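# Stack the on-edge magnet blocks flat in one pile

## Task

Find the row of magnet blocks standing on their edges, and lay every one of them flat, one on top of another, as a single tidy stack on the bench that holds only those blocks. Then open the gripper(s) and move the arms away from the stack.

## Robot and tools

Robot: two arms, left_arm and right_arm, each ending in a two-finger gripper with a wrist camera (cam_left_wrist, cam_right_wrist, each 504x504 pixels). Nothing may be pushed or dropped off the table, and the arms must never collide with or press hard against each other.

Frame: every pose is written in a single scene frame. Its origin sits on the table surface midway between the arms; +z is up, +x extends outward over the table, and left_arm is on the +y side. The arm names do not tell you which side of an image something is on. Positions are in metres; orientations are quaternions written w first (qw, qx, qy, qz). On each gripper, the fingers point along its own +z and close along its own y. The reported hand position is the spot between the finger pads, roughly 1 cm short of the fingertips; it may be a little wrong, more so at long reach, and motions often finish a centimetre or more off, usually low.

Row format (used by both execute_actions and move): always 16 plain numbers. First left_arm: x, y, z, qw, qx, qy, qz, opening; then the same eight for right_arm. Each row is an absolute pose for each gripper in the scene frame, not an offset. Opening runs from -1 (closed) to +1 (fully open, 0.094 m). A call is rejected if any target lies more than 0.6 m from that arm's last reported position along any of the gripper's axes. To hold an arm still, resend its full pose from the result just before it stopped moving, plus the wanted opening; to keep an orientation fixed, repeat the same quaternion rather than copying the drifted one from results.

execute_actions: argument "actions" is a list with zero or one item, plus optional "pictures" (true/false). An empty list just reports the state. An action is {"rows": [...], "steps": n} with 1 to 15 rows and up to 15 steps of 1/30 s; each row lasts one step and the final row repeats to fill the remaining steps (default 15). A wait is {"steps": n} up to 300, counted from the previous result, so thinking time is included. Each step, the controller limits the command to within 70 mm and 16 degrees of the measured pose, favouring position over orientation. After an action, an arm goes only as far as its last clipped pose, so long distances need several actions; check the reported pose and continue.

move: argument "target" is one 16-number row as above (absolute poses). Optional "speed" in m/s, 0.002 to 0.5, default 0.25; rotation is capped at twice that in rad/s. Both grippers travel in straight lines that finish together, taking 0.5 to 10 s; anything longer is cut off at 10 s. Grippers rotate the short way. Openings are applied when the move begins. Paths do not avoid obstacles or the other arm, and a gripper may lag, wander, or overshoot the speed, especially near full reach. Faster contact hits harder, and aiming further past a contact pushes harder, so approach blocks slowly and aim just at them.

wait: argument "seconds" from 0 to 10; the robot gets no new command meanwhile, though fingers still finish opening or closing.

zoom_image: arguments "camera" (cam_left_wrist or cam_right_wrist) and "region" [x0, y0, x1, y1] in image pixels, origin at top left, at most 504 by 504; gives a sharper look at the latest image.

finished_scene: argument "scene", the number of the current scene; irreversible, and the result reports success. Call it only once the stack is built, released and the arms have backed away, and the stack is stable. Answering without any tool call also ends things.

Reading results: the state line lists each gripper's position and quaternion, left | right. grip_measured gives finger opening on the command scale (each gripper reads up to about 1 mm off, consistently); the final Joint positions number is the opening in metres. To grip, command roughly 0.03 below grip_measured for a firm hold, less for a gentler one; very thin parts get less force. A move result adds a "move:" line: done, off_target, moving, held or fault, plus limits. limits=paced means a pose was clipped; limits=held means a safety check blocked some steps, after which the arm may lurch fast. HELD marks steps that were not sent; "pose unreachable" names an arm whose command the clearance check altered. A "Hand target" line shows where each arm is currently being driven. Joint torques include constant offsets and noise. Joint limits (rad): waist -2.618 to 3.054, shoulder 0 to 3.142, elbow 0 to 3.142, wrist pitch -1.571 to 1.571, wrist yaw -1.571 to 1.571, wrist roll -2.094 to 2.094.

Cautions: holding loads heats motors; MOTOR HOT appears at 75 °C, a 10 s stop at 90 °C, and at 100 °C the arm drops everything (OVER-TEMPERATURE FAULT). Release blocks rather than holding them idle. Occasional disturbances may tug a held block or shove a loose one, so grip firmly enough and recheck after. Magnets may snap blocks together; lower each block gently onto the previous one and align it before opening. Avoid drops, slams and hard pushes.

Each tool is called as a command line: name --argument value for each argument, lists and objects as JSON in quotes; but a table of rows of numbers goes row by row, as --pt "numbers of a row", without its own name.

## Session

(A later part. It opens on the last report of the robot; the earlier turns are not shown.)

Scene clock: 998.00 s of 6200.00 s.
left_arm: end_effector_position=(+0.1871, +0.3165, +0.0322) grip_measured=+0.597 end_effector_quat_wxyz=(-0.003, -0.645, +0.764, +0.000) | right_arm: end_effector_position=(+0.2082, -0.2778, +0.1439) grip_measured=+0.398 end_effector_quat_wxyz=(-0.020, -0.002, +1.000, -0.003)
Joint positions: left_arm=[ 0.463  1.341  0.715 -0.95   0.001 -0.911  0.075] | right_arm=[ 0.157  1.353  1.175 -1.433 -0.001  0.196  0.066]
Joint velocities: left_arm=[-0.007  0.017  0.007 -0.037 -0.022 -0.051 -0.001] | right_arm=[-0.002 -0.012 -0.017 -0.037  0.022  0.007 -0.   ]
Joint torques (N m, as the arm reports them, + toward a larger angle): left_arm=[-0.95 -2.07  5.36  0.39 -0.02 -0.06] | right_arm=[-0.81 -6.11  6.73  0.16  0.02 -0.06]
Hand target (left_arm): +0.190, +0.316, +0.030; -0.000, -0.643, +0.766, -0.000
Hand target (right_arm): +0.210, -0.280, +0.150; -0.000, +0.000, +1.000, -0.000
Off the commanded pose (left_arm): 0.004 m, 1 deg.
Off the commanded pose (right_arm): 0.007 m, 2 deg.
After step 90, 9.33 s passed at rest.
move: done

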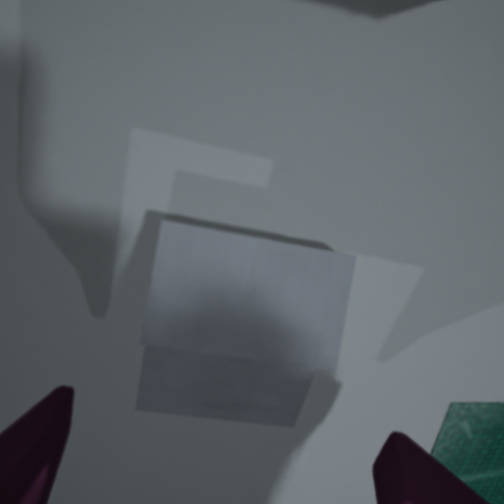

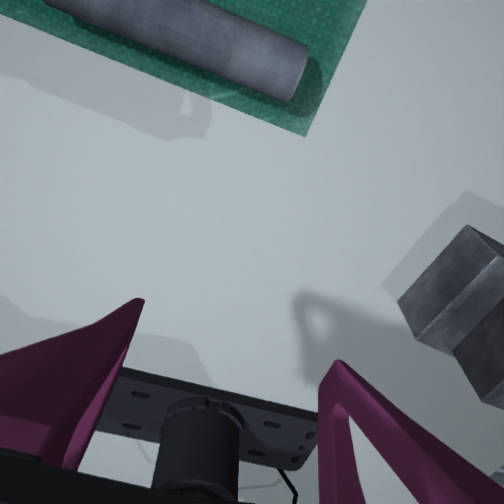

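move --target '[0.188,0.3215,0.028,0,-0.6428,0.7660,0,0.6, 0.21,-0.28,0.15,0,0,1,0,0.4]' --speed 0.02

move --target '[0.188,0.3215,0.0155,0,-0.6428,0.7660,0,0.6, 0.21,-0.28,0.15,0,0,1,0,0.4]' --speed 0.02

Scene clock: 1013.13 s of 6200.00 s.
left_arm: end_effector_position=(+0.1886, +0.3190, +0.0322) grip_measured=+0.597 end_effector_quat_wxyz=(+0.002, -0.641, +0.768, -0.001) | right_arm: end_effector_position=(+0.2082, -0.2778, +0.1439) grip_measured=+0.398 end_effector_quat_wxyz=(-0.020, -0.002, +1.000, -0.003)
Joint positions: left_arm=[ 0.471  1.341  0.715 -0.94   0.001 -0.891  0.075] | right_arm=[ 0.157  1.353  1.175 -1.433 -0.001  0.196  0.066]
Joint velocities: left_arm=[-0.007  0.002 -0.022 -0.022  0.081  0.051  0.   ] | right_arm=[-0.012 -0.012  0.002 -0.022 -0.022 -0.051  0.   ]
Joint torques (N m, as the arm reports them, + toward a larger angle): left_arm=[ 0.94 -1.59  5.13  0.4  -0.02  0.01] | right_arm=[-0.81 -6.07  6.72  0.16  0.04 -0.07]
Hand target (left_arm): +0.188, +0.321, +0.028; -0.000, -0.643, +0.766, -0.000
Hand target (right_arm): +0.210, -0.280, +0.150; -0.000, +0.000, +1.000, -0.000
Off the commanded pose (left_arm): 0.005 m, 0 deg.
Off the commanded pose (right_arm): 0.007 m, 2 deg.
After step 90, 10.90 s passed at rest.
move: done

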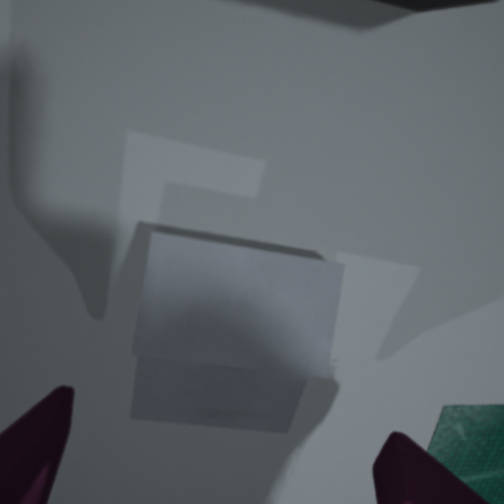

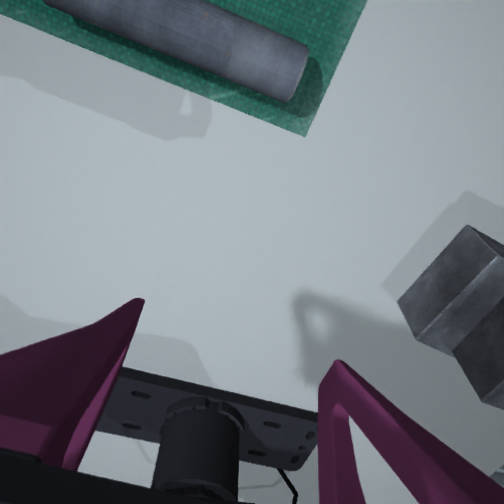

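Scene clock: 1014.37 s of 6200.00 s.
left_arm: end_effector_position=(+0.1870, +0.3181, +0.0180) grip_measured=+0.597 end_effector_quat_wxyz=(-0.004, -0.641, +0.768, +0.000) | right_arm: end_effector_position=(+0.2082, -0.2778, +0.1439) grip_measured=+0.398 end_effector_quat_wxyz=(-0.020, -0.002, +1.000, -0.003)
Joint positions: left_arm=[ 0.471  1.373  0.677 -0.882  0.001 -0.89   0.075] | right_arm=[ 0.157  1.353  1.175 -1.433 -0.001  0.196  0.066]
Joint velocities: left_arm=[-0.017 -0.007 -0.012 -0.051  0.022  0.022 -0.001] | right_arm=[-0.012 -0.027 -0.022  0.037  0.022 -0.037 -0.002]
Joint torques (N m, as the arm reports them, + toward a larger angle): left_arm=[ 0.94 -2.18  5.1   0.36 -0.01  0.01] | right_arm=[-0.87 -6.11  6.75  0.16  0.03 -0.05]
Hand target (left_arm): +0.188, +0.321, +0.015; -0.000, -0.643, +0.766, +0.000
Hand target (right_arm): +0.210, -0.280, +0.150; -0.000, +0.000, +1.000, -0.000
Off the commanded pose (left_arm): 0.004 m, 1 deg.
Off the commanded pose (right_arm): 0.007 m, 2 deg.
move: done

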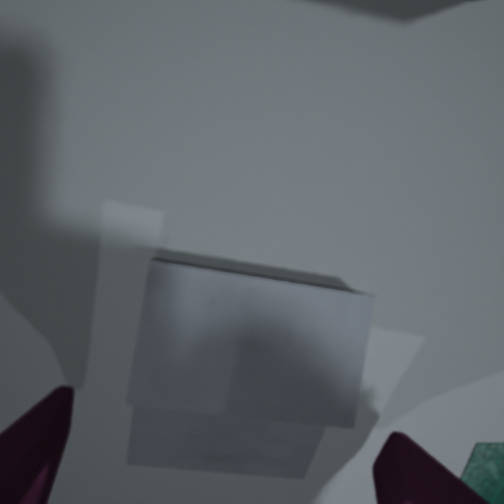

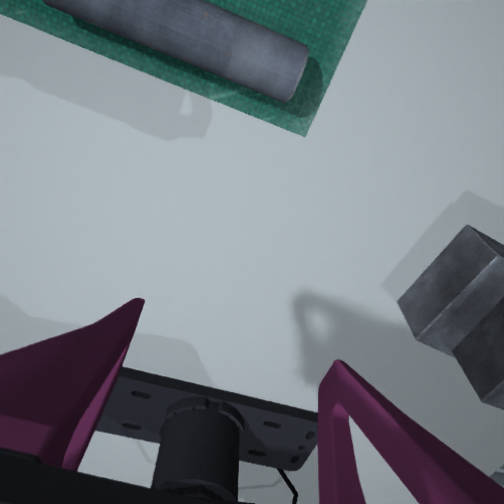

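execute_actions --actions '[{"rows": [[0.188,0.322,0.0155,0,-0.6428,0.7660,0,0.3, 0.21,-0.28,0.15,0,0,1,0,0.4],[0.188,0.322,0.0155,0,-0.6428,0.7660,0,0.3, 0.21,-0.28,0.15,0,0,1,0,0.4],[0.188,0.322,0.0155,0,-0.6428,0.7660,0,0.1, 0.21,-0.28,0.15,0,0,1,0,0.4],[0.188,0.322,0.0155,0,-0.6428,0.7660,0,0.1, 0.21,-0.28,0.15,0,0,1,0,0.4],[0.188,0.322,0.0155,0,-0.6428,0.7660,0,0.0, 0.21,-0.28,0.15,0,0,1,0,0.4],[0.188,0.322,0.0155,0,-0.6428,0.7660,0,0.0, 0.21,-0.28,0.15,0,0,1,0,0.4],[0.188,0.322,0.0155,0,-0.6428,0.7660,0,-0.05, 0.21,-0.28,0.15,0,0,1,0,0.4],[0.188,0.322,0.0155,0,-0.6428,0.7660,0,-0.05, 0.21,-0.28,0.15,0,0,1,0,0.4],[0.188,0.322,0.0155,0,-0.6428,0.7660,0,-0.09, 0.21,-0.28,0.15,0,0,1,0,0.4],[0.188,0.322,0.0155,0,-0.6428,0.7660,0,-0.09, 0.21,-0.28,0.15,0,0,1,0,0.4],[0.188,0.322,0.0155,0,-0.6428,0.7660,0,-0.16, 0.21,-0.28,0.15,0,0,1,0,0.4]], "steps": 15}]'

Scene clock: 1027.63 s of 6200.00 s.
left_arm: end_effector_position=(+0.1874, +0.3190, +0.0180) grip_measured=-0.132 end_effector_quat_wxyz=(-0.002, -0.641, +0.768, -0.000) | right_arm: end_effector_position=(+0.2082, -0.2778, +0.1439) grip_measured=+0.398 end_effector_quat_wxyz=(-0.020, -0.002, +1.000, -0.003)
Joint positions: left_arm=[ 0.474  1.373  0.677 -0.879  0.001 -0.888  0.041] | right_arm=[ 0.157  1.353  1.175 -1.433 -0.001  0.196  0.066]
Joint velocities: left_arm=[ 0.002  0.007 -0.017 -0.022  0.037 -0.007 -0.   ] | right_arm=[ 0.007  0.017 -0.017  0.022  0.095 -0.022  0.   ]
Joint torques (N m, as the arm reports them, + toward a larger angle): left_arm=[ 0.95 -2.08  5.19  0.4  -0.02  0.03] | right_arm=[-0.92 -6.12  6.8   0.15  0.03 -0.04]
Hand target (left_arm): +0.188, +0.322, +0.016; -0.000, -0.643, +0.766, +0.000
Hand target (right_arm): +0.210, -0.280, +0.150; -0.000, +0.000, +1.000, -0.000
Off the commanded pose (left_arm): 0.004 m, 0 deg.
Off the commanded pose (right_arm): 0.007 m, 2 deg.
Steps of this call (steps 1 to 90: nothing new was sent; then 9.77 s passed at rest; steps 91 to 105: all 15 steps of this action). Readings (end_effector_position):
91: left_arm (+0.1877, +0.3185, +0.0180) | right_arm (+0.2082, -0.2778, +0.1439)
92: left_arm (+0.1877, +0.3185, +0.0180) | right_arm (+0.2082, -0.2778, +0.1439)
94: left_arm (+0.1877, +0.3185, +0.0180) | right_arm (+0.2082, -0.2778, +0.1439)
98: left_arm (+0.1875, +0.3188, +0.0180) | right_arm (+0.2082, -0.2778, +0.1439)
105: the state above

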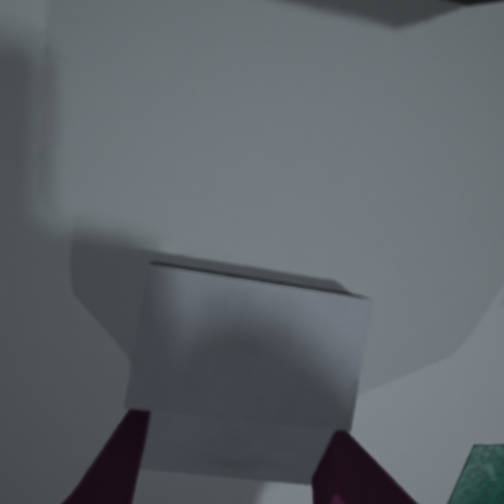

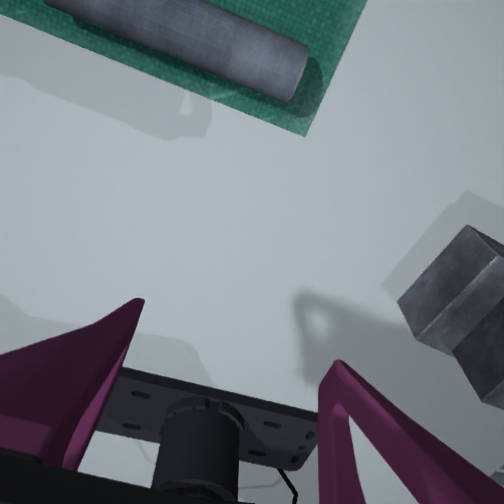

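execute_actions --actions '[{"rows": [[0.188,0.322,0.0155,0,-0.6428,0.7660,0,-0.19, 0.21,-0.28,0.15,0,0,1,0,0.4]], "steps": 10}]'

Scene clock: 1030.33 s of 6200.00 s.
left_arm: end_effector_position=(+0.1874, +0.3190, +0.0180) grip_measured=-0.132 end_effector_quat_wxyz=(-0.002, -0.641, +0.768, -0.000) | right_arm: end_effector_position=(+0.2082, -0.2778, +0.1439) grip_measured=+0.398 end_effector_quat_wxyz=(-0.020, -0.002, +1.000, -0.003)
Joint positions: left_arm=[ 0.474  1.373  0.677 -0.879  0.001 -0.888  0.041] | right_arm=[ 0.157  1.353  1.175 -1.433 -0.001  0.196  0.066]
Joint velocities: left_arm=[-0.002 -0.017 -0.017  0.022  0.007 -0.051 -0.   ] | right_arm=[ 0.007 -0.012  0.007 -0.022 -0.007  0.007 -0.   ]
Joint torques (N m, as the arm reports them, + toward a larger angle): left_arm=[ 0.93 -2.15  5.12  0.4   0.    0.03] | right_arm=[-0.85 -6.09  6.77  0.16  0.02 -0.08]
Hand target (left_arm): +0.188, +0.322, +0.016; -0.000, -0.643, +0.766, -0.000
Hand target (right_arm): +0.210, -0.280, +0.150; -0.000, +0.000, +1.000, -0.000
Off the commanded pose (left_arm): 0.004 m, 0 deg.
Off the commanded pose (right_arm): 0.007 m, 2 deg.
Steps of this call (steps 1 to 71: nothing new was sent; steps 72 to 81: all 10 steps of this action). Readings (end_effector_position):
72: left_arm (+0.1874, +0.3190, +0.0180) | right_arm (+0.2082, -0.2778, +0.1439)
73: left_arm (+0.1874, +0.3190, +0.0180) | right_arm (+0.2082, -0.2778, +0.1439)
75: left_arm (+0.1874, +0.3190, +0.0180) | right_arm (+0.2082, -0.2778, +0.1439)
79: left_arm (+0.1874, +0.3190, +0.0180) | right_arm (+0.2082, -0.2778, +0.1439)
81: the state above

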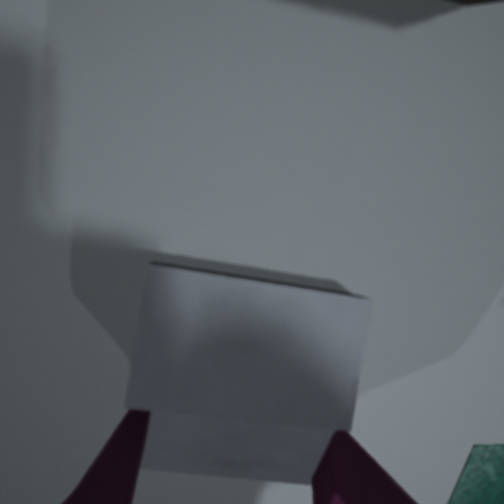

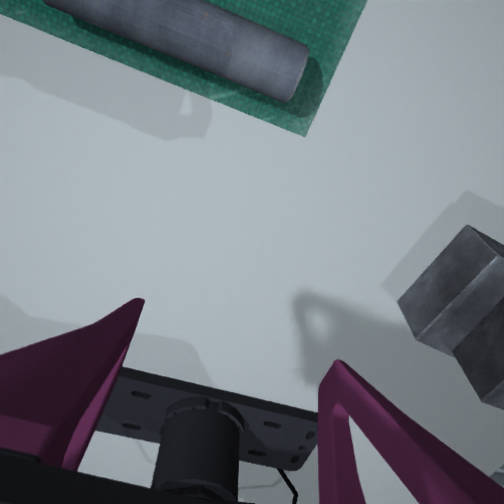

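move --target '[0.186,0.303,0.018,0,-0.6428,0.7660,0,-0.17, 0.21,-0.28,0.15,0,0,1,0,0.4]' --speed 0.015

Scene clock: 1037.50 s of 6200.00 s.
left_arm: end_effector_position=(+0.1890, +0.3075, +0.0177) grip_measured=-0.132 end_effector_quat_wxyz=(-0.000, -0.644, +0.765, +0.001) | right_arm: end_effector_position=(+0.2082, -0.2778, +0.1439) grip_measured=+0.398 end_effector_quat_wxyz=(-0.020, -0.002, +1.000, -0.003)
Joint positions: left_arm=[ 0.414  1.353  0.661 -0.879 -0.002 -0.957  0.041] | right_arm=[ 0.157  1.353  1.175 -1.433 -0.001  0.196  0.066]
Joint velocities: left_arm=[ 0.012 -0.027 -0.002  0.022  0.007 -0.007 -0.   ] | right_arm=[ 0.002 -0.017 -0.022  0.007 -0.007  0.037  0.001]
Joint torques (N m, as the arm reports them, + toward a larger angle): left_arm=[-1.31 -4.38  4.23  0.18  0.   -0.1 ] | right_arm=[-0.93 -6.09  6.72  0.18  0.05 -0.07]
Hand target (left_arm): +0.186, +0.303, +0.018; +0.000, -0.643, +0.766, +0.000
Hand target (right_arm): +0.210, -0.280, +0.150; -0.000, +0.000, +1.000, -0.000
Off the commanded pose (left_arm): 0.005 m, 0 deg.
Off the commanded pose (right_arm): 0.007 m, 2 deg.
After step 90, 2.60 s passed at rest.
move: done

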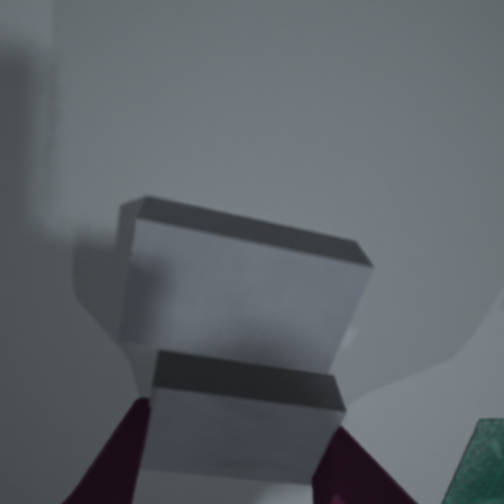

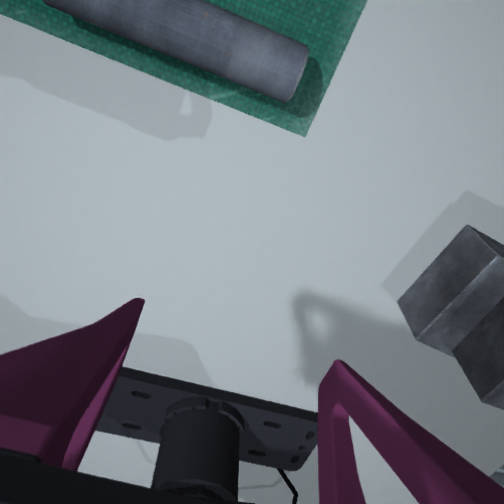

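move --target '[0.189,0.305,0.08,0,-0.6428,0.7660,0,-0.17, 0.21,-0.28,0.15,0,0,1,0,0.4]' --speed 0.1

move --target '[0.172,-0.07,0.09,0,0,1,0,-0.17, 0.21,-0.30,0.15,0,0,1,0,0.4]' --speed 0.18

Scene clock: 1048.60 s of 6200.00 s.
left_arm: end_effector_position=(+0.1829, +0.3046, +0.0685) grip_measured=-0.132 end_effector_quat_wxyz=(-0.018, -0.645, +0.764, +0.006) | right_arm: end_effector_position=(+0.2082, -0.2778, +0.1439) grip_measured=+0.398 end_effector_quat_wxyz=(-0.020, -0.002, +1.000, -0.003)
Joint positions: left_arm=[ 0.414  1.288  0.826 -1.147 -0.002 -0.959  0.041] | right_arm=[ 0.157  1.353  1.175 -1.433 -0.001  0.196  0.066]
Joint velocities: left_arm=[ 0.017  0.007 -0.002 -0.007  0.037  0.022 -0.001] | right_arm=[-0.012  0.012  0.012  0.022 -0.037 -0.007  0.001]
Joint torques (N m, as the arm reports them, + toward a larger angle): left_arm=[-0.97 -4.57  8.27  0.02  0.01 -0.06] | right_arm=[-0.87 -6.19  6.75  0.15  0.05 -0.07]
Hand target (left_arm): +0.189, +0.305, +0.080; +0.000, -0.643, +0.766, -0.000
Hand target (right_arm): +0.210, -0.280, +0.150; -0.000, +0.000, +1.000, -0.000
Off the commanded pose (left_arm): 0.013 m, 2 deg.
Off the commanded pose (right_arm): 0.007 m, 2 deg.
After step 90, 6.90 s passed at rest.
move: off_target (left_arm)

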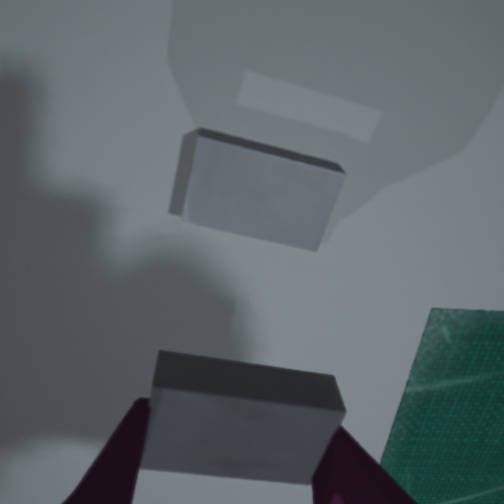

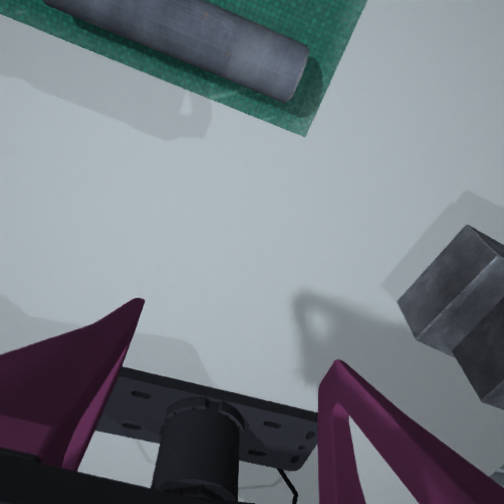

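Scene clock: 1053.00 s of 6200.00 s.
left_arm: end_effector_position=(+0.1725, -0.0670, +0.0799) grip_measured=-0.132 end_effector_quat_wxyz=(-0.002, -0.008, +1.000, +0.007) | right_arm: end_effector_position=(+0.2112, -0.2970, +0.1439) grip_measured=+0.398 end_effector_quat_wxyz=(-0.020, -0.001, +1.000, -0.001)
Joint positions: left_arm=[-1.119  1.823  1.4   -1.162 -0.004 -1.107  0.041] | right_arm=[ 0.062  1.353  1.175 -1.433 -0.001  0.102  0.066]
Joint velocities: left_arm=[-0.002  0.002  0.012 -0.095  0.051  0.037  0.   ] | right_arm=[ 0.002  0.002 -0.012  0.037 -0.007  0.022 -0.001]
Joint torques (N m, as the arm reports them, + toward a larger angle): left_arm=[-0.85 -7.49  8.65  0.04 -0.17 -0.01] | right_arm=[-0.85 -6.87  6.1   0.15  0.03 -0.05]
Hand target (left_arm): +0.175, -0.071, +0.088; +0.010, -0.000, +1.000, +0.005
Hand target (right_arm): +0.210, -0.299, +0.150; -0.000, -0.000, +1.000, -0.000
Off the commanded pose (left_arm): 0.011 m, 1 deg.
Off the commanded pose (right_arm): 0.007 m, 2 deg.
move: off_target (left_arm)

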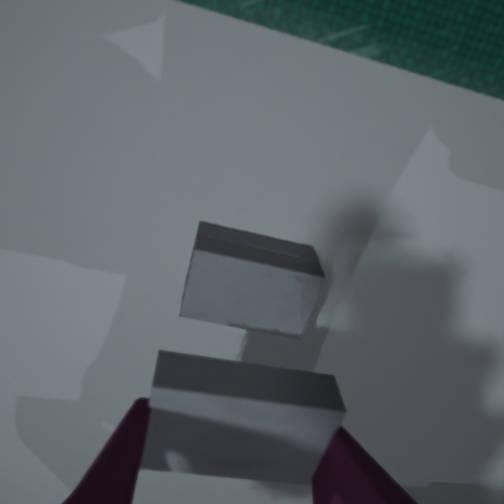

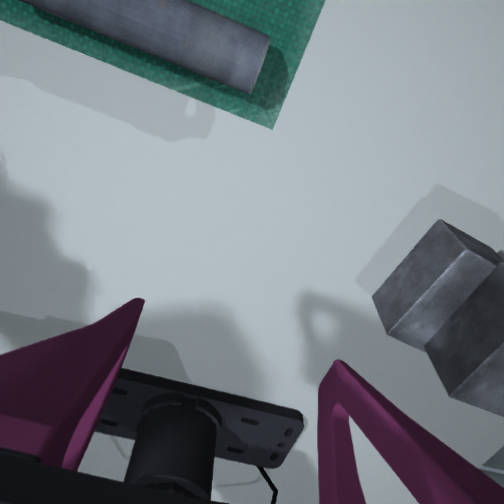

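zoom_image --camera "cam_left_wrist" --region '[130,200,380,500]'

Region (130, 200, 380, 500) of cam_left_wrist's 504x504 image, scaled by 1.680, with more detail than that image has.

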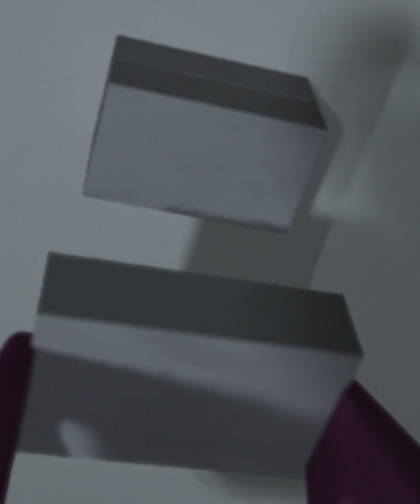

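move --target '[0.177,-0.068,0.055,0,0.0349,0.9994,0,-0.17, 0.21,-0.30,0.15,0,0,1,0,0.4]' --speed 0.04

Scene clock: 1073.97 s of 6200.00 s.
left_arm: end_effector_position=(+0.1716, -0.0662, +0.0546) grip_measured=-0.132 end_effector_quat_wxyz=(-0.004, +0.037, +0.999, +0.008) | right_arm: end_effector_position=(+0.2112, -0.2970, +0.1439) grip_measured=+0.398 end_effector_quat_wxyz=(-0.020, -0.002, +1.000, -0.001)
Joint positions: left_arm=[-1.119  1.845  1.325 -1.069 -0.002 -1.015  0.041] | right_arm=[ 0.062  1.353  1.175 -1.433 -0.001  0.1    0.066]
Joint velocities: left_arm=[-0.007 -0.017 -0.002  0.066 -0.051 -0.037 -0.   ] | right_arm=[-0.002 -0.007  0.002 -0.007  0.007 -0.022 -0.   ]
Joint torques (N m, as the arm reports them, + toward a larger angle): left_arm=[ 1.03 -7.48  5.7   0.33  0.01  0.03] | right_arm=[-1.08 -6.89  6.07  0.13  0.02 -0.06]
Hand target (left_arm): +0.177, -0.068, +0.055; -0.000, +0.035, +0.999, +0.000
Hand target (right_arm): +0.210, -0.300, +0.150; -0.000, -0.000, +1.000, -0.000
Off the commanded pose (left_arm): 0.006 m, 1 deg.
Off the commanded pose (right_arm): 0.007 m, 2 deg.
After step 90, 16.60 s passed at rest.
move: done

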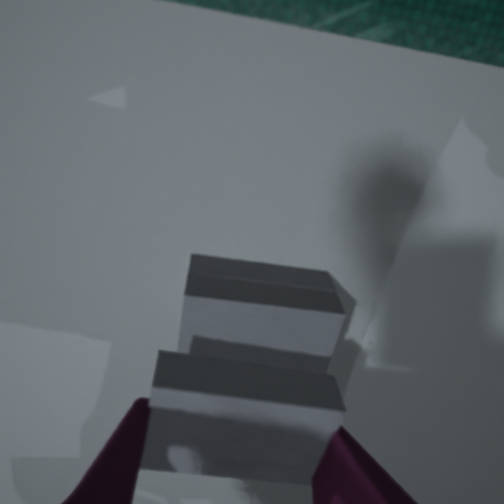

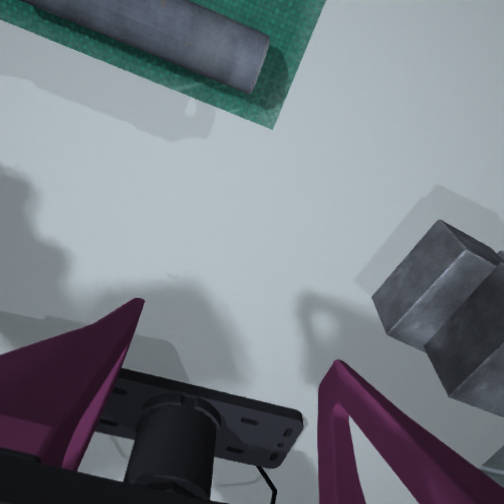

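move --target '[0.184,-0.068,0.056,0,0.0349,0.9994,0,-0.17, 0.21,-0.30,0.15,0,0,1,0,0.4]' --speed 0.02

zoom_image --camera "cam_left_wrist" --region '[120,230,380,500]'

Scene clock: 1078.07 s of 6200.00 s.
left_arm: end_effector_position=(+0.1772, -0.0630, +0.0512) grip_measured=-0.132 end_effector_quat_wxyz=(-0.007, +0.038, +0.999, +0.012) | right_arm: end_effector_position=(+0.2112, -0.2970, +0.1439) grip_measured=+0.398 end_effector_quat_wxyz=(-0.020, -0.002, +1.000, -0.001)
Joint positions: left_arm=[-1.1    1.856  1.325 -1.067 -0.001 -0.995  0.041] | right_arm=[ 0.062  1.353  1.175 -1.433 -0.001  0.1    0.066]
Joint velocities: left_arm=[-0.007  0.007 -0.002  0.066 -0.037 -0.037  0.   ] | right_arm=[-0.012  0.007 -0.022 -0.007  0.007 -0.051  0.001]
Joint torques (N m, as the arm reports them, + toward a larger angle): left_arm=[ 0.89 -7.6   7.22  0.28  0.02  0.  ] | right_arm=[-1.05 -6.94  6.07  0.14  0.05 -0.08]
Hand target (left_arm): +0.184, -0.068, +0.056; -0.000, +0.035, +0.999, +0.000
Hand target (right_arm): +0.210, -0.300, +0.150; -0.000, +0.000, +1.000, -0.000
Off the commanded pose (left_arm): 0.010 m, 2 deg.
Off the commanded pose (right_arm): 0.007 m, 2 deg.
move: done

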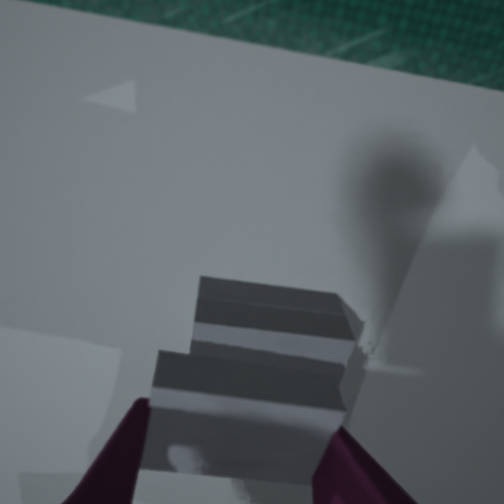

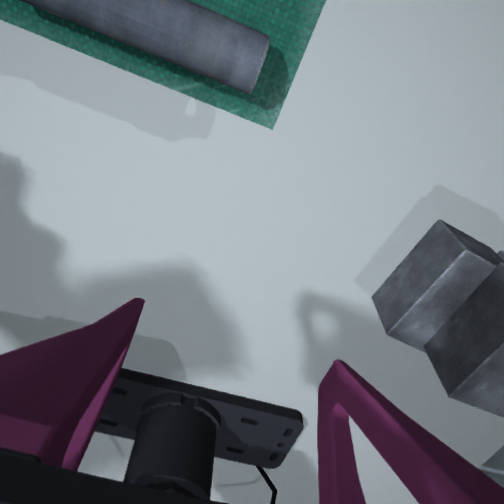

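Region (120, 230, 380, 500) of cam_left_wrist's 504x504 image, scaled by 1.867, with more detail than that image has; it fills the left 485 columns of this view, and the rest is white.

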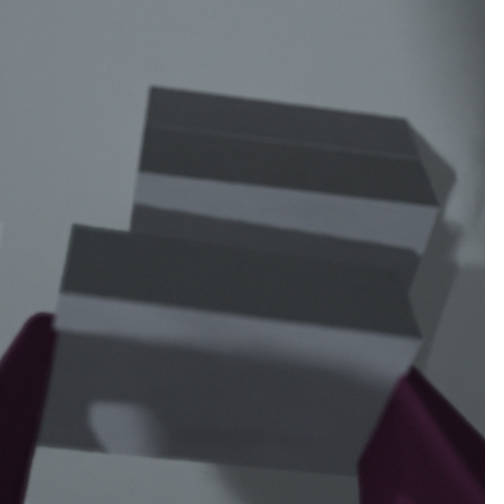

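move --target '[0.185,-0.075,0.057,0,0.0349,0.9994,0,-0.17, 0.21,-0.30,0.15,0,0,1,0,0.4]' --speed 0.02

zoom_image --camera "cam_left_wrist" --region '[120,230,380,500]'

Scene clock: 1089.13 s of 6200.00 s.
left_arm: end_effector_position=(+0.1797, -0.0676, +0.0497) grip_measured=-0.132 end_effector_quat_wxyz=(-0.007, +0.038, +0.999, +0.012) | right_arm: end_effector_position=(+0.2112, -0.2970, +0.1439) grip_measured=+0.398 end_effector_quat_wxyz=(-0.020, -0.002, +1.000, -0.001)
Joint positions: left_arm=[-1.1    1.876  1.345 -1.067 -0.001 -0.995  0.041] | right_arm=[ 0.062  1.353  1.175 -1.433 -0.001  0.1    0.066]
Joint velocities: left_arm=[-0.007  0.012  0.007 -0.066  0.051 -0.037 -0.001] | right_arm=[ 0.007 -0.012  0.007 -0.007 -0.037 -0.007 -0.   ]
Joint torques (N m, as the arm reports them, + toward a larger angle): left_arm=[ 0.26 -7.82  8.4   0.18  0.01 -0.07] | right_arm=[-1.11 -6.93  6.09  0.16  0.03 -0.07]
Hand target (left_arm): +0.185, -0.075, +0.057; -0.000, +0.035, +0.999, -0.000
Hand target (right_arm): +0.210, -0.300, +0.150; -0.000, +0.000, +1.000, -0.000
Off the commanded pose (left_arm): 0.012 m, 2 deg.
Off the commanded pose (right_arm): 0.007 m, 2 deg.
After step 90, 6.83 s passed at rest.
move: off_target (left_arm)

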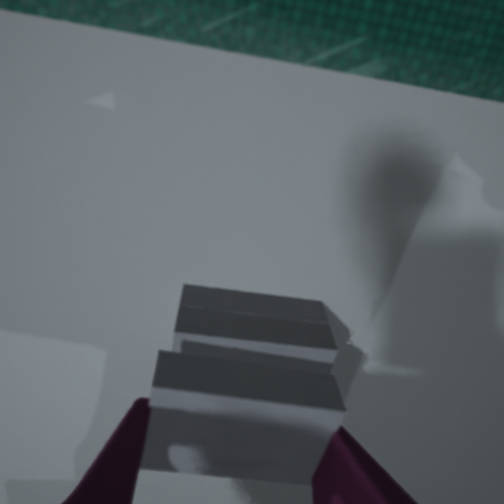

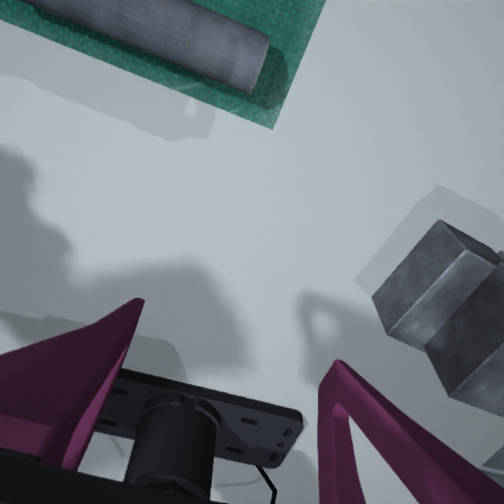

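Region (120, 230, 380, 500) of cam_left_wrist's 504x504 image, scaled by 1.867, with more detail than that image has; it fills the left 485 columns of this view, and the rest is white.

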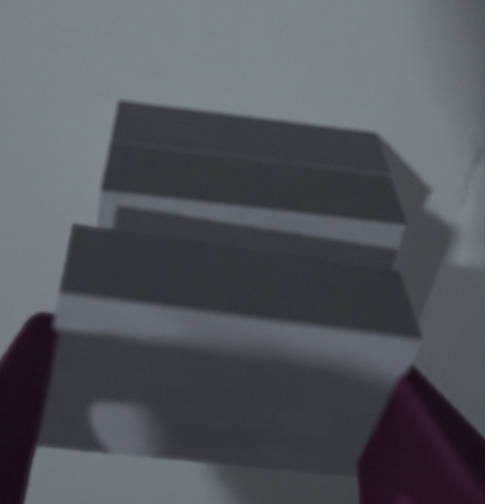

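move --target '[0.182,-0.075,0.050,0,0.0349,0.9994,0,-0.17, 0.21,-0.30,0.15,0,0,1,0,0.4]' --speed 0.01

zoom_image --camera "cam_left_wrist" --region '[120,230,380,500]'

Scene clock: 1106.03 s of 6200.00 s.
left_arm: end_effector_position=(+0.1808, -0.0696, +0.0494) grip_measured=-0.132 end_effector_quat_wxyz=(-0.004, +0.036, +0.999, +0.008) | right_arm: end_effector_position=(+0.2112, -0.2970, +0.1439) grip_measured=+0.398 end_effector_quat_wxyz=(-0.020, -0.002, +1.000, -0.001)
Joint positions: left_arm=[-1.1    1.877  1.345 -1.057 -0.001 -0.998  0.041] | right_arm=[ 0.062  1.353  1.175 -1.433 -0.001  0.1    0.066]
Joint velocities: left_arm=[ 0.002  0.027 -0.002  0.007  0.022  0.095 -0.   ] | right_arm=[-0.007  0.012 -0.007 -0.007 -0.007  0.007 -0.   ]
Joint torques (N m, as the arm reports them, + toward a larger angle): left_arm=[-0.39 -7.47  6.18  0.38  0.   -0.09] | right_arm=[-1.03 -6.98  6.04  0.17  0.02 -0.05]
Hand target (left_arm): +0.182, -0.075, +0.050; -0.000, +0.035, +0.999, +0.000
Hand target (right_arm): +0.210, -0.300, +0.150; -0.000, +0.000, +1.000, -0.000
Off the commanded pose (left_arm): 0.006 m, 1 deg.
Off the commanded pose (right_arm): 0.007 m, 2 deg.
After step 90, 11.67 s passed at rest.
move: done

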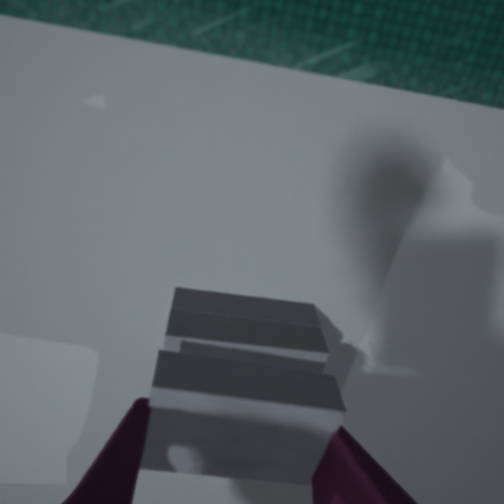

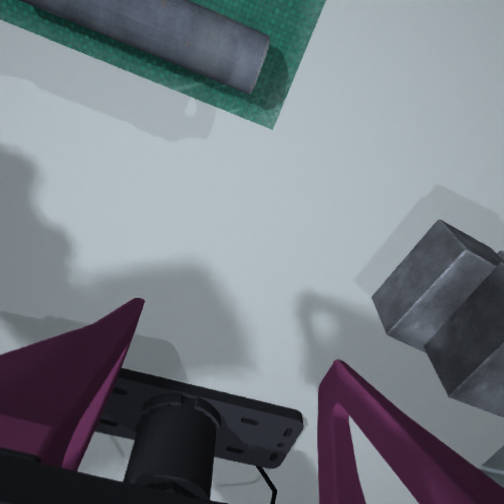

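Region (120, 230, 380, 500) of cam_left_wrist's 504x504 image, scaled by 1.867, with more detail than that image has; it fills the left 485 columns of this view, and the rest is white.

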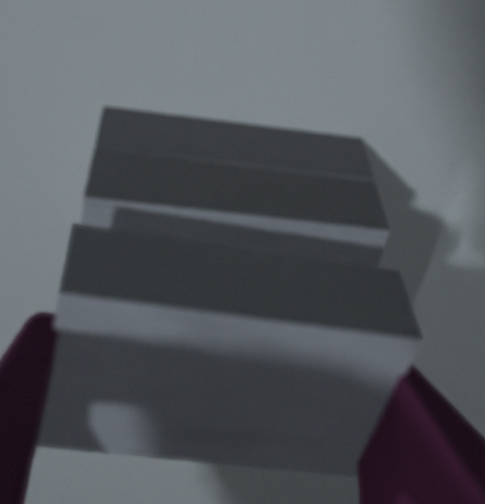

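move --target '[0.175,-0.072,0.051,0,0.0349,0.9994,0,-0.17, 0.21,-0.30,0.15,0,0,1,0,0.4]' --speed 0.01

zoom_image --camera "cam_left_wrist" --region '[120,230,380,500]'

Scene clock: 1122.90 s of 6200.00 s.
left_arm: end_effector_position=(+0.1763, -0.0662, +0.0448) grip_measured=-0.132 end_effector_quat_wxyz=(-0.008, +0.032, +0.999, +0.014) | right_arm: end_effector_position=(+0.2112, -0.2970, +0.1439) grip_measured=+0.398 end_effector_quat_wxyz=(-0.020, -0.002, +1.000, -0.001)
Joint positions: left_arm=[-1.107  1.877  1.326 -1.052 -0.001 -1.012  0.041] | right_arm=[ 0.062  1.353  1.175 -1.433 -0.001  0.1    0.066]
Joint velocities: left_arm=[-0.002  0.007 -0.012 -0.022 -0.022  0.081 -0.001] | right_arm=[-0.012  0.002 -0.002  0.081 -0.037 -0.007  0.   ]
Joint torques (N m, as the arm reports them, + toward a larger angle): left_arm=[-1.01 -9.2   5.66  0.3  -0.01 -0.05] | right_arm=[-1.05 -6.87  6.03  0.15  0.04 -0.08]
Hand target (left_arm): +0.175, -0.072, +0.051; -0.000, +0.035, +0.999, -0.000
Hand target (right_arm): +0.210, -0.300, +0.150; -0.000, +0.000, +1.000, -0.000
Off the commanded pose (left_arm): 0.009 m, 2 deg.
Off the commanded pose (right_arm): 0.007 m, 2 deg.
After step 90, 11.53 s passed at rest.
move: done

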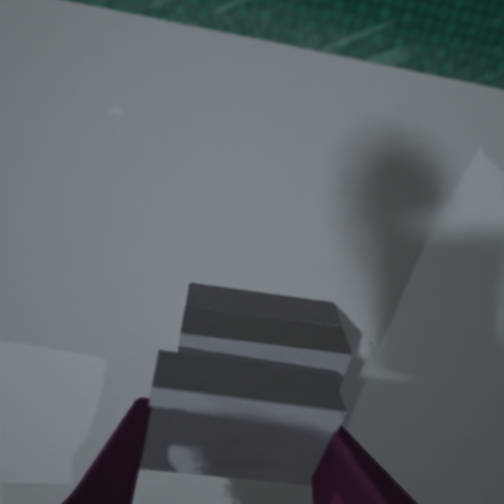

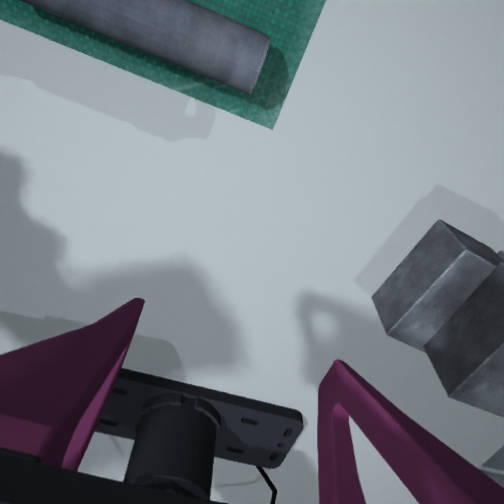

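Region (120, 230, 380, 500) of cam_left_wrist's 504x504 image, scaled by 1.867, with more detail than that image has; it fills the left 485 columns of this view, and the rest is white.

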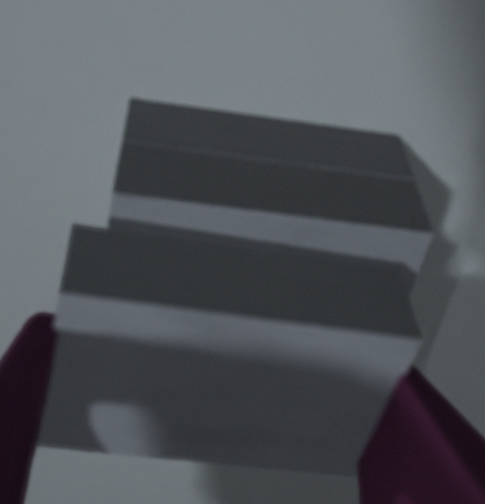

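move --target '[0.1815,-0.0736,0.055,0,0.0349,0.9994,0,-0.17, 0.21,-0.30,0.15,0,0,1,0,0.4]' --speed 0.01

zoom_image --camera "cam_left_wrist" --region '[120,230,380,500]'

Scene clock: 1141.43 s of 6200.00 s.
left_arm: end_effector_position=(+0.1763, -0.0662, +0.0448) grip_measured=-0.132 end_effector_quat_wxyz=(-0.008, +0.034, +0.999, +0.014) | right_arm: end_effector_position=(+0.2112, -0.2970, +0.1439) grip_measured=+0.398 end_effector_quat_wxyz=(-0.020, -0.002, +1.000, -0.001)
Joint positions: left_arm=[-1.107  1.877  1.326 -1.052 -0.001 -1.01   0.041] | right_arm=[ 0.062  1.353  1.175 -1.433 -0.001  0.1    0.066]
Joint velocities: left_arm=[-0.007 -0.002 -0.007  0.022 -0.022  0.007 -0.   ] | right_arm=[ 0.017 -0.012  0.007 -0.066 -0.007 -0.081 -0.002]
Joint torques (N m, as the arm reports them, + toward a larger angle): left_arm=[ 0.25 -8.36  8.36  0.1   0.01  0.01] | right_arm=[-0.95 -6.94  6.02  0.12  0.02 -0.08]
Hand target (left_arm): +0.181, -0.073, +0.055; -0.000, +0.035, +0.999, -0.000
Hand target (right_arm): +0.210, -0.300, +0.150; -0.000, +0.000, +1.000, -0.000
Off the commanded pose (left_arm): 0.014 m, 2 deg.
Off the commanded pose (right_arm): 0.007 m, 2 deg.
After step 90, 13.30 s passed at rest.
move: off_target (left_arm)

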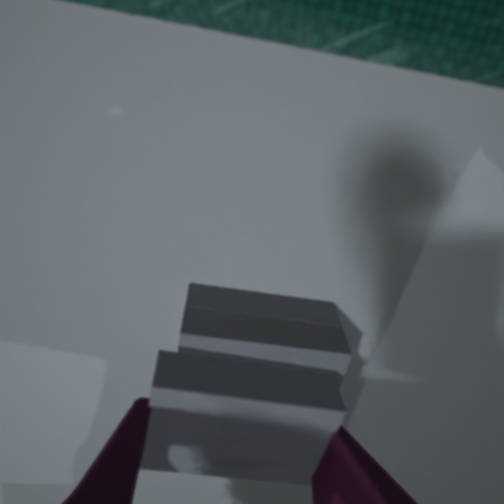

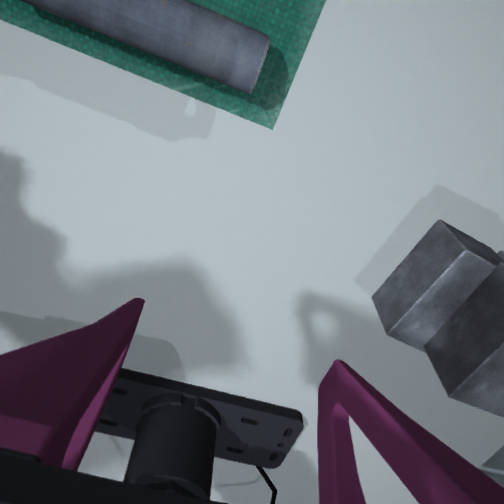

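Region (120, 230, 380, 500) of cam_left_wrist's 504x504 image, scaled by 1.867, with more detail than that image has; it fills the left 485 columns of this view, and the rest is white.

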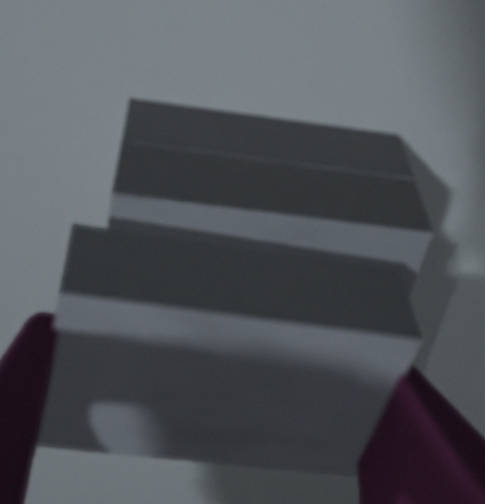

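move --target '[0.1831,-0.0765,0.058,0,0.0349,0.9994,0,-0.17, 0.21,-0.30,0.15,0,0,1,0,0.4]' --speed 0.01

zoom_image --camera "cam_left_wrist" --region '[120,230,380,500]'

Scene clock: 1147.03 s of 6200.00 s.
left_arm: end_effector_position=(+0.1796, -0.0722, +0.0505) grip_measured=-0.132 end_effector_quat_wxyz=(-0.003, +0.034, +0.999, +0.006) | right_arm: end_effector_position=(+0.2112, -0.2970, +0.1439) grip_measured=+0.398 end_effector_quat_wxyz=(-0.020, -0.002, +1.000, -0.001)
Joint positions: left_arm=[-1.107  1.877  1.35  -1.056 -0.001 -1.009  0.041] | right_arm=[ 0.062  1.353  1.175 -1.433 -0.001  0.1    0.066]
Joint velocities: left_arm=[-0.007 -0.012  0.002  0.007  0.022  0.037 -0.   ] | right_arm=[-0.002 -0.002  0.007 -0.037 -0.037  0.051 -0.   ]
Joint torques (N m, as the arm reports them, + toward a larger angle): left_arm=[ 0.3  -7.65  8.41  0.06  0.    0.02] | right_arm=[-1.03 -6.89  6.07  0.14  0.04 -0.06]
Hand target (left_arm): +0.183, -0.076, +0.058; +0.000, +0.035, +0.999, -0.000
Hand target (right_arm): +0.210, -0.300, +0.150; -0.000, +0.000, +1.000, -0.000
Off the commanded pose (left_arm): 0.009 m, 1 deg.
Off the commanded pose (right_arm): 0.007 m, 2 deg.
After step 90, 0.37 s passed at rest.
move: done

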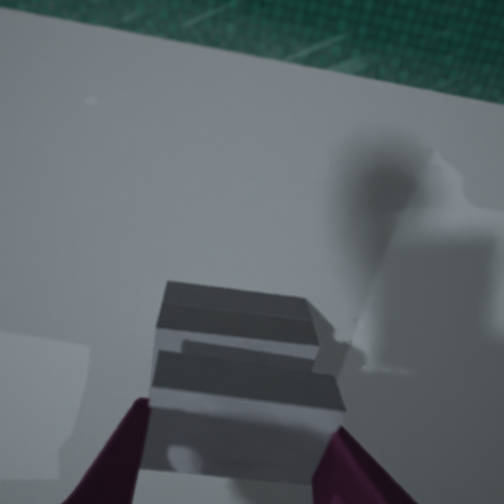

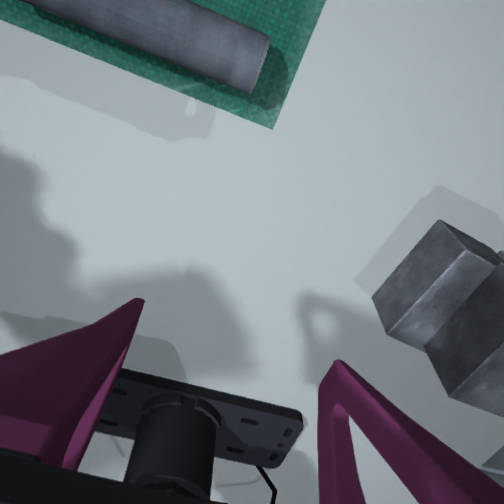

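Region (120, 230, 380, 500) of cam_left_wrist's 504x504 image, scaled by 1.867, with more detail than that image has; it fills the left 485 columns of this view, and the rest is white.

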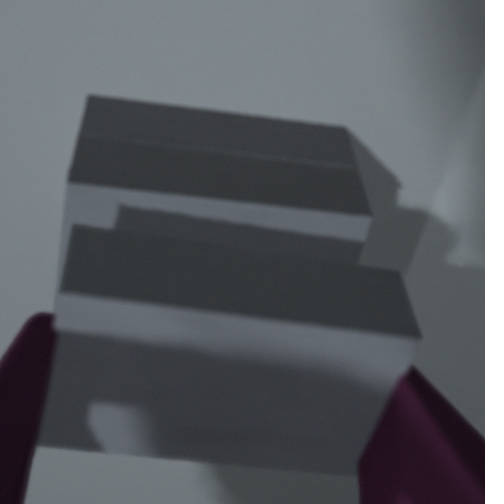

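execute_actions --actions '[{"rows": [[0.181,-0.0728,0.058,-0.0045,0.0349,0.9994,0.0073,-0.17, 0.21,-0.30,0.15,0,0,1,0,0.4]], "steps": 15}]'

zoom_image --camera "cam_left_wrist" --region '[120,230,380,500]'

Scene clock: 1168.53 s of 6200.00 s.
left_arm: end_effector_position=(+0.1775, -0.0684, +0.0506) grip_measured=-0.132 end_effector_quat_wxyz=(-0.007, +0.034, +0.999, +0.013) | right_arm: end_effector_position=(+0.2112, -0.2970, +0.1439) grip_measured=+0.398 end_effector_quat_wxyz=(-0.020, -0.002, +1.000, -0.001)
Joint positions: left_arm=[-1.107  1.877  1.35  -1.074 -0.001 -1.009  0.041] | right_arm=[ 0.062  1.353  1.175 -1.433 -0.001  0.099  0.066]
Joint velocities: left_arm=[ 0.002  0.012  0.012  0.095 -0.066  0.051 -0.001] | right_arm=[ 0.012 -0.007  0.007  0.007  0.022 -0.066  0.   ]
Joint torques (N m, as the arm reports them, + toward a larger angle): left_arm=[ 0.16 -7.65  8.39  0.04 -0.01  0.04] | right_arm=[-1.07 -6.93  6.11  0.15  0.03 -0.08]
Hand target (left_arm): +0.181, -0.073, +0.058; -0.004, +0.035, +0.999, +0.007
Hand target (right_arm): +0.210, -0.300, +0.150; -0.000, -0.000, +1.000, -0.000
Off the commanded pose (left_arm): 0.009 m, 1 deg.
Off the commanded pose (right_arm): 0.007 m, 2 deg.
Steps of this call (steps 1 to 90: nothing new was sent; then 18.00 s passed at rest; steps 91 to 105: all 15 steps of this action). Readings (end_effector_position):
91: left_arm (+0.1793, -0.0717, +0.0505) | right_arm (+0.2112, -0.2970, +0.1439)
92: left_arm (+0.1790, -0.0712, +0.0505) | right_arm (+0.2112, -0.2970, +0.1439)
94: left_arm (+0.1783, -0.0700, +0.0505) | right_arm (+0.2112, -0.2970, +0.1439)
98: left_arm (+0.1778, -0.0689, +0.0506) | right_arm (+0.2112, -0.2970, +0.1439)
105: the state above

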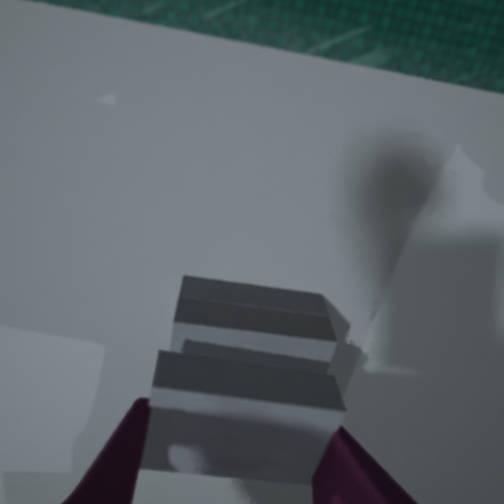

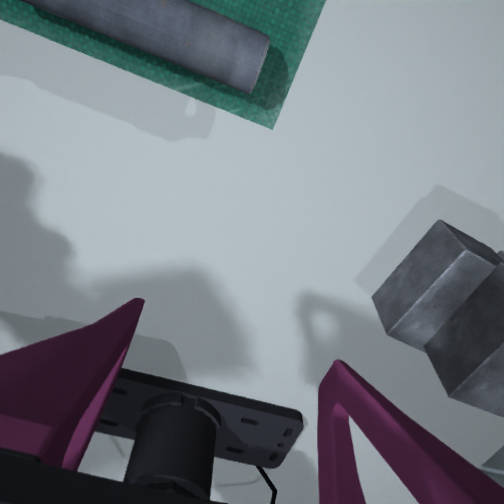

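Region (120, 230, 380, 500) of cam_left_wrist's 504x504 image, scaled by 1.867, with more detail than that image has; it fills the left 485 columns of this view, and the rest is white.

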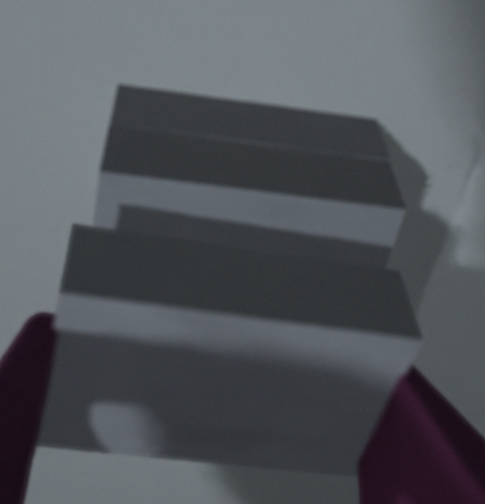

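execute_actions --actions '[{"rows": [[0.181,-0.0728,0.057,-0.0045,0.0349,0.9994,0.0073,-0.17, 0.21,-0.30,0.15,0,0,1,0,0.4],[0.181,-0.0728,0.0565,-0.0045,0.0349,0.9994,0.0073,-0.17, 0.21,-0.30,0.15,0,0,1,0,0.4],[0.181,-0.0728,0.056,-0.0045,0.0349,0.9994,0.0073,-0.17, 0.21,-0.30,0.15,0,0,1,0,0.4],[0.181,-0.0728,0.0555,-0.0045,0.0349,0.9994,0.0073,-0.17, 0.21,-0.30,0.15,0,0,1,0,0.4],[0.181,-0.0728,0.055,-0.0045,0.0349,0.9994,0.0073,-0.17, 0.21,-0.30,0.15,0,0,1,0,0.4],[0.181,-0.0728,0.0545,-0.0045,0.0349,0.9994,0.0073,-0.17, 0.21,-0.30,0.15,0,0,1,0,0.4],[0.181,-0.0728,0.054,-0.0045,0.0349,0.9994,0.0073,-0.17, 0.21,-0.30,0.15,0,0,1,0,0.4],[0.181,-0.0728,0.0535,-0.0045,0.0349,0.9994,0.0073,-0.17, 0.21,-0.30,0.15,0,0,1,0,0.4],[0.181,-0.0728,0.053,-0.0045,0.0349,0.9994,0.0073,-0.17, 0.21,-0.30,0.15,0,0,1,0,0.4]], "steps": 15}]' --pictures false

Scene clock: 1184.37 s of 6200.00 s.
left_arm: end_effector_position=(+0.1774, -0.0683, +0.0506) grip_measured=-0.132 end_effector_quat_wxyz=(-0.007, +0.034, +0.999, +0.013) | right_arm: end_effector_position=(+0.2112, -0.2970, +0.1439) grip_measured=+0.398 end_effector_quat_wxyz=(-0.020, -0.002, +1.000, -0.001)
Joint positions: left_arm=[-1.107  1.877  1.35  -1.074 -0.001 -1.009  0.041] | right_arm=[ 0.062  1.353  1.175 -1.433 -0.001  0.099  0.066]
Joint velocities: left_arm=[-0.012 -0.012  0.002  0.022  0.007 -0.037 -0.   ] | right_arm=[-0.007 -0.007 -0.012  0.051  0.007 -0.051 -0.   ]
Joint torques (N m, as the arm reports them, + toward a larger angle): left_arm=[ 0.22 -7.23  7.26  0.22 -0.02  0.03] | right_arm=[-0.98 -6.96  6.05  0.14  0.04 -0.05]
Hand target (left_arm): +0.181, -0.073, +0.053; -0.005, +0.035, +0.999, +0.007
Hand target (right_arm): +0.210, -0.300, +0.150; -0.000, +0.000, +1.000, -0.000
Off the commanded pose (left_arm): 0.006 m, 1 deg.
Off the commanded pose (right_arm): 0.007 m, 2 deg.
Steps of this call (steps 1 to 90: nothing new was sent; then 12.33 s passed at rest; steps 91 to 105: all 15 steps of this action). Readings (end_effector_position):
91: left_arm (+0.1774, -0.0683, +0.0506) | right_arm (+0.2112, -0.2970, +0.1439)
92: left_arm (+0.1774, -0.0683, +0.0506) | right_arm (+0.2112, -0.2970, +0.1439)
94: left_arm (+0.1774, -0.0683, +0.0506) | right_arm (+0.2112, -0.2970, +0.1439)
98: left_arm (+0.1774, -0.0683, +0.0506) | right_arm (+0.2112, -0.2970, +0.1439)
105: the state above


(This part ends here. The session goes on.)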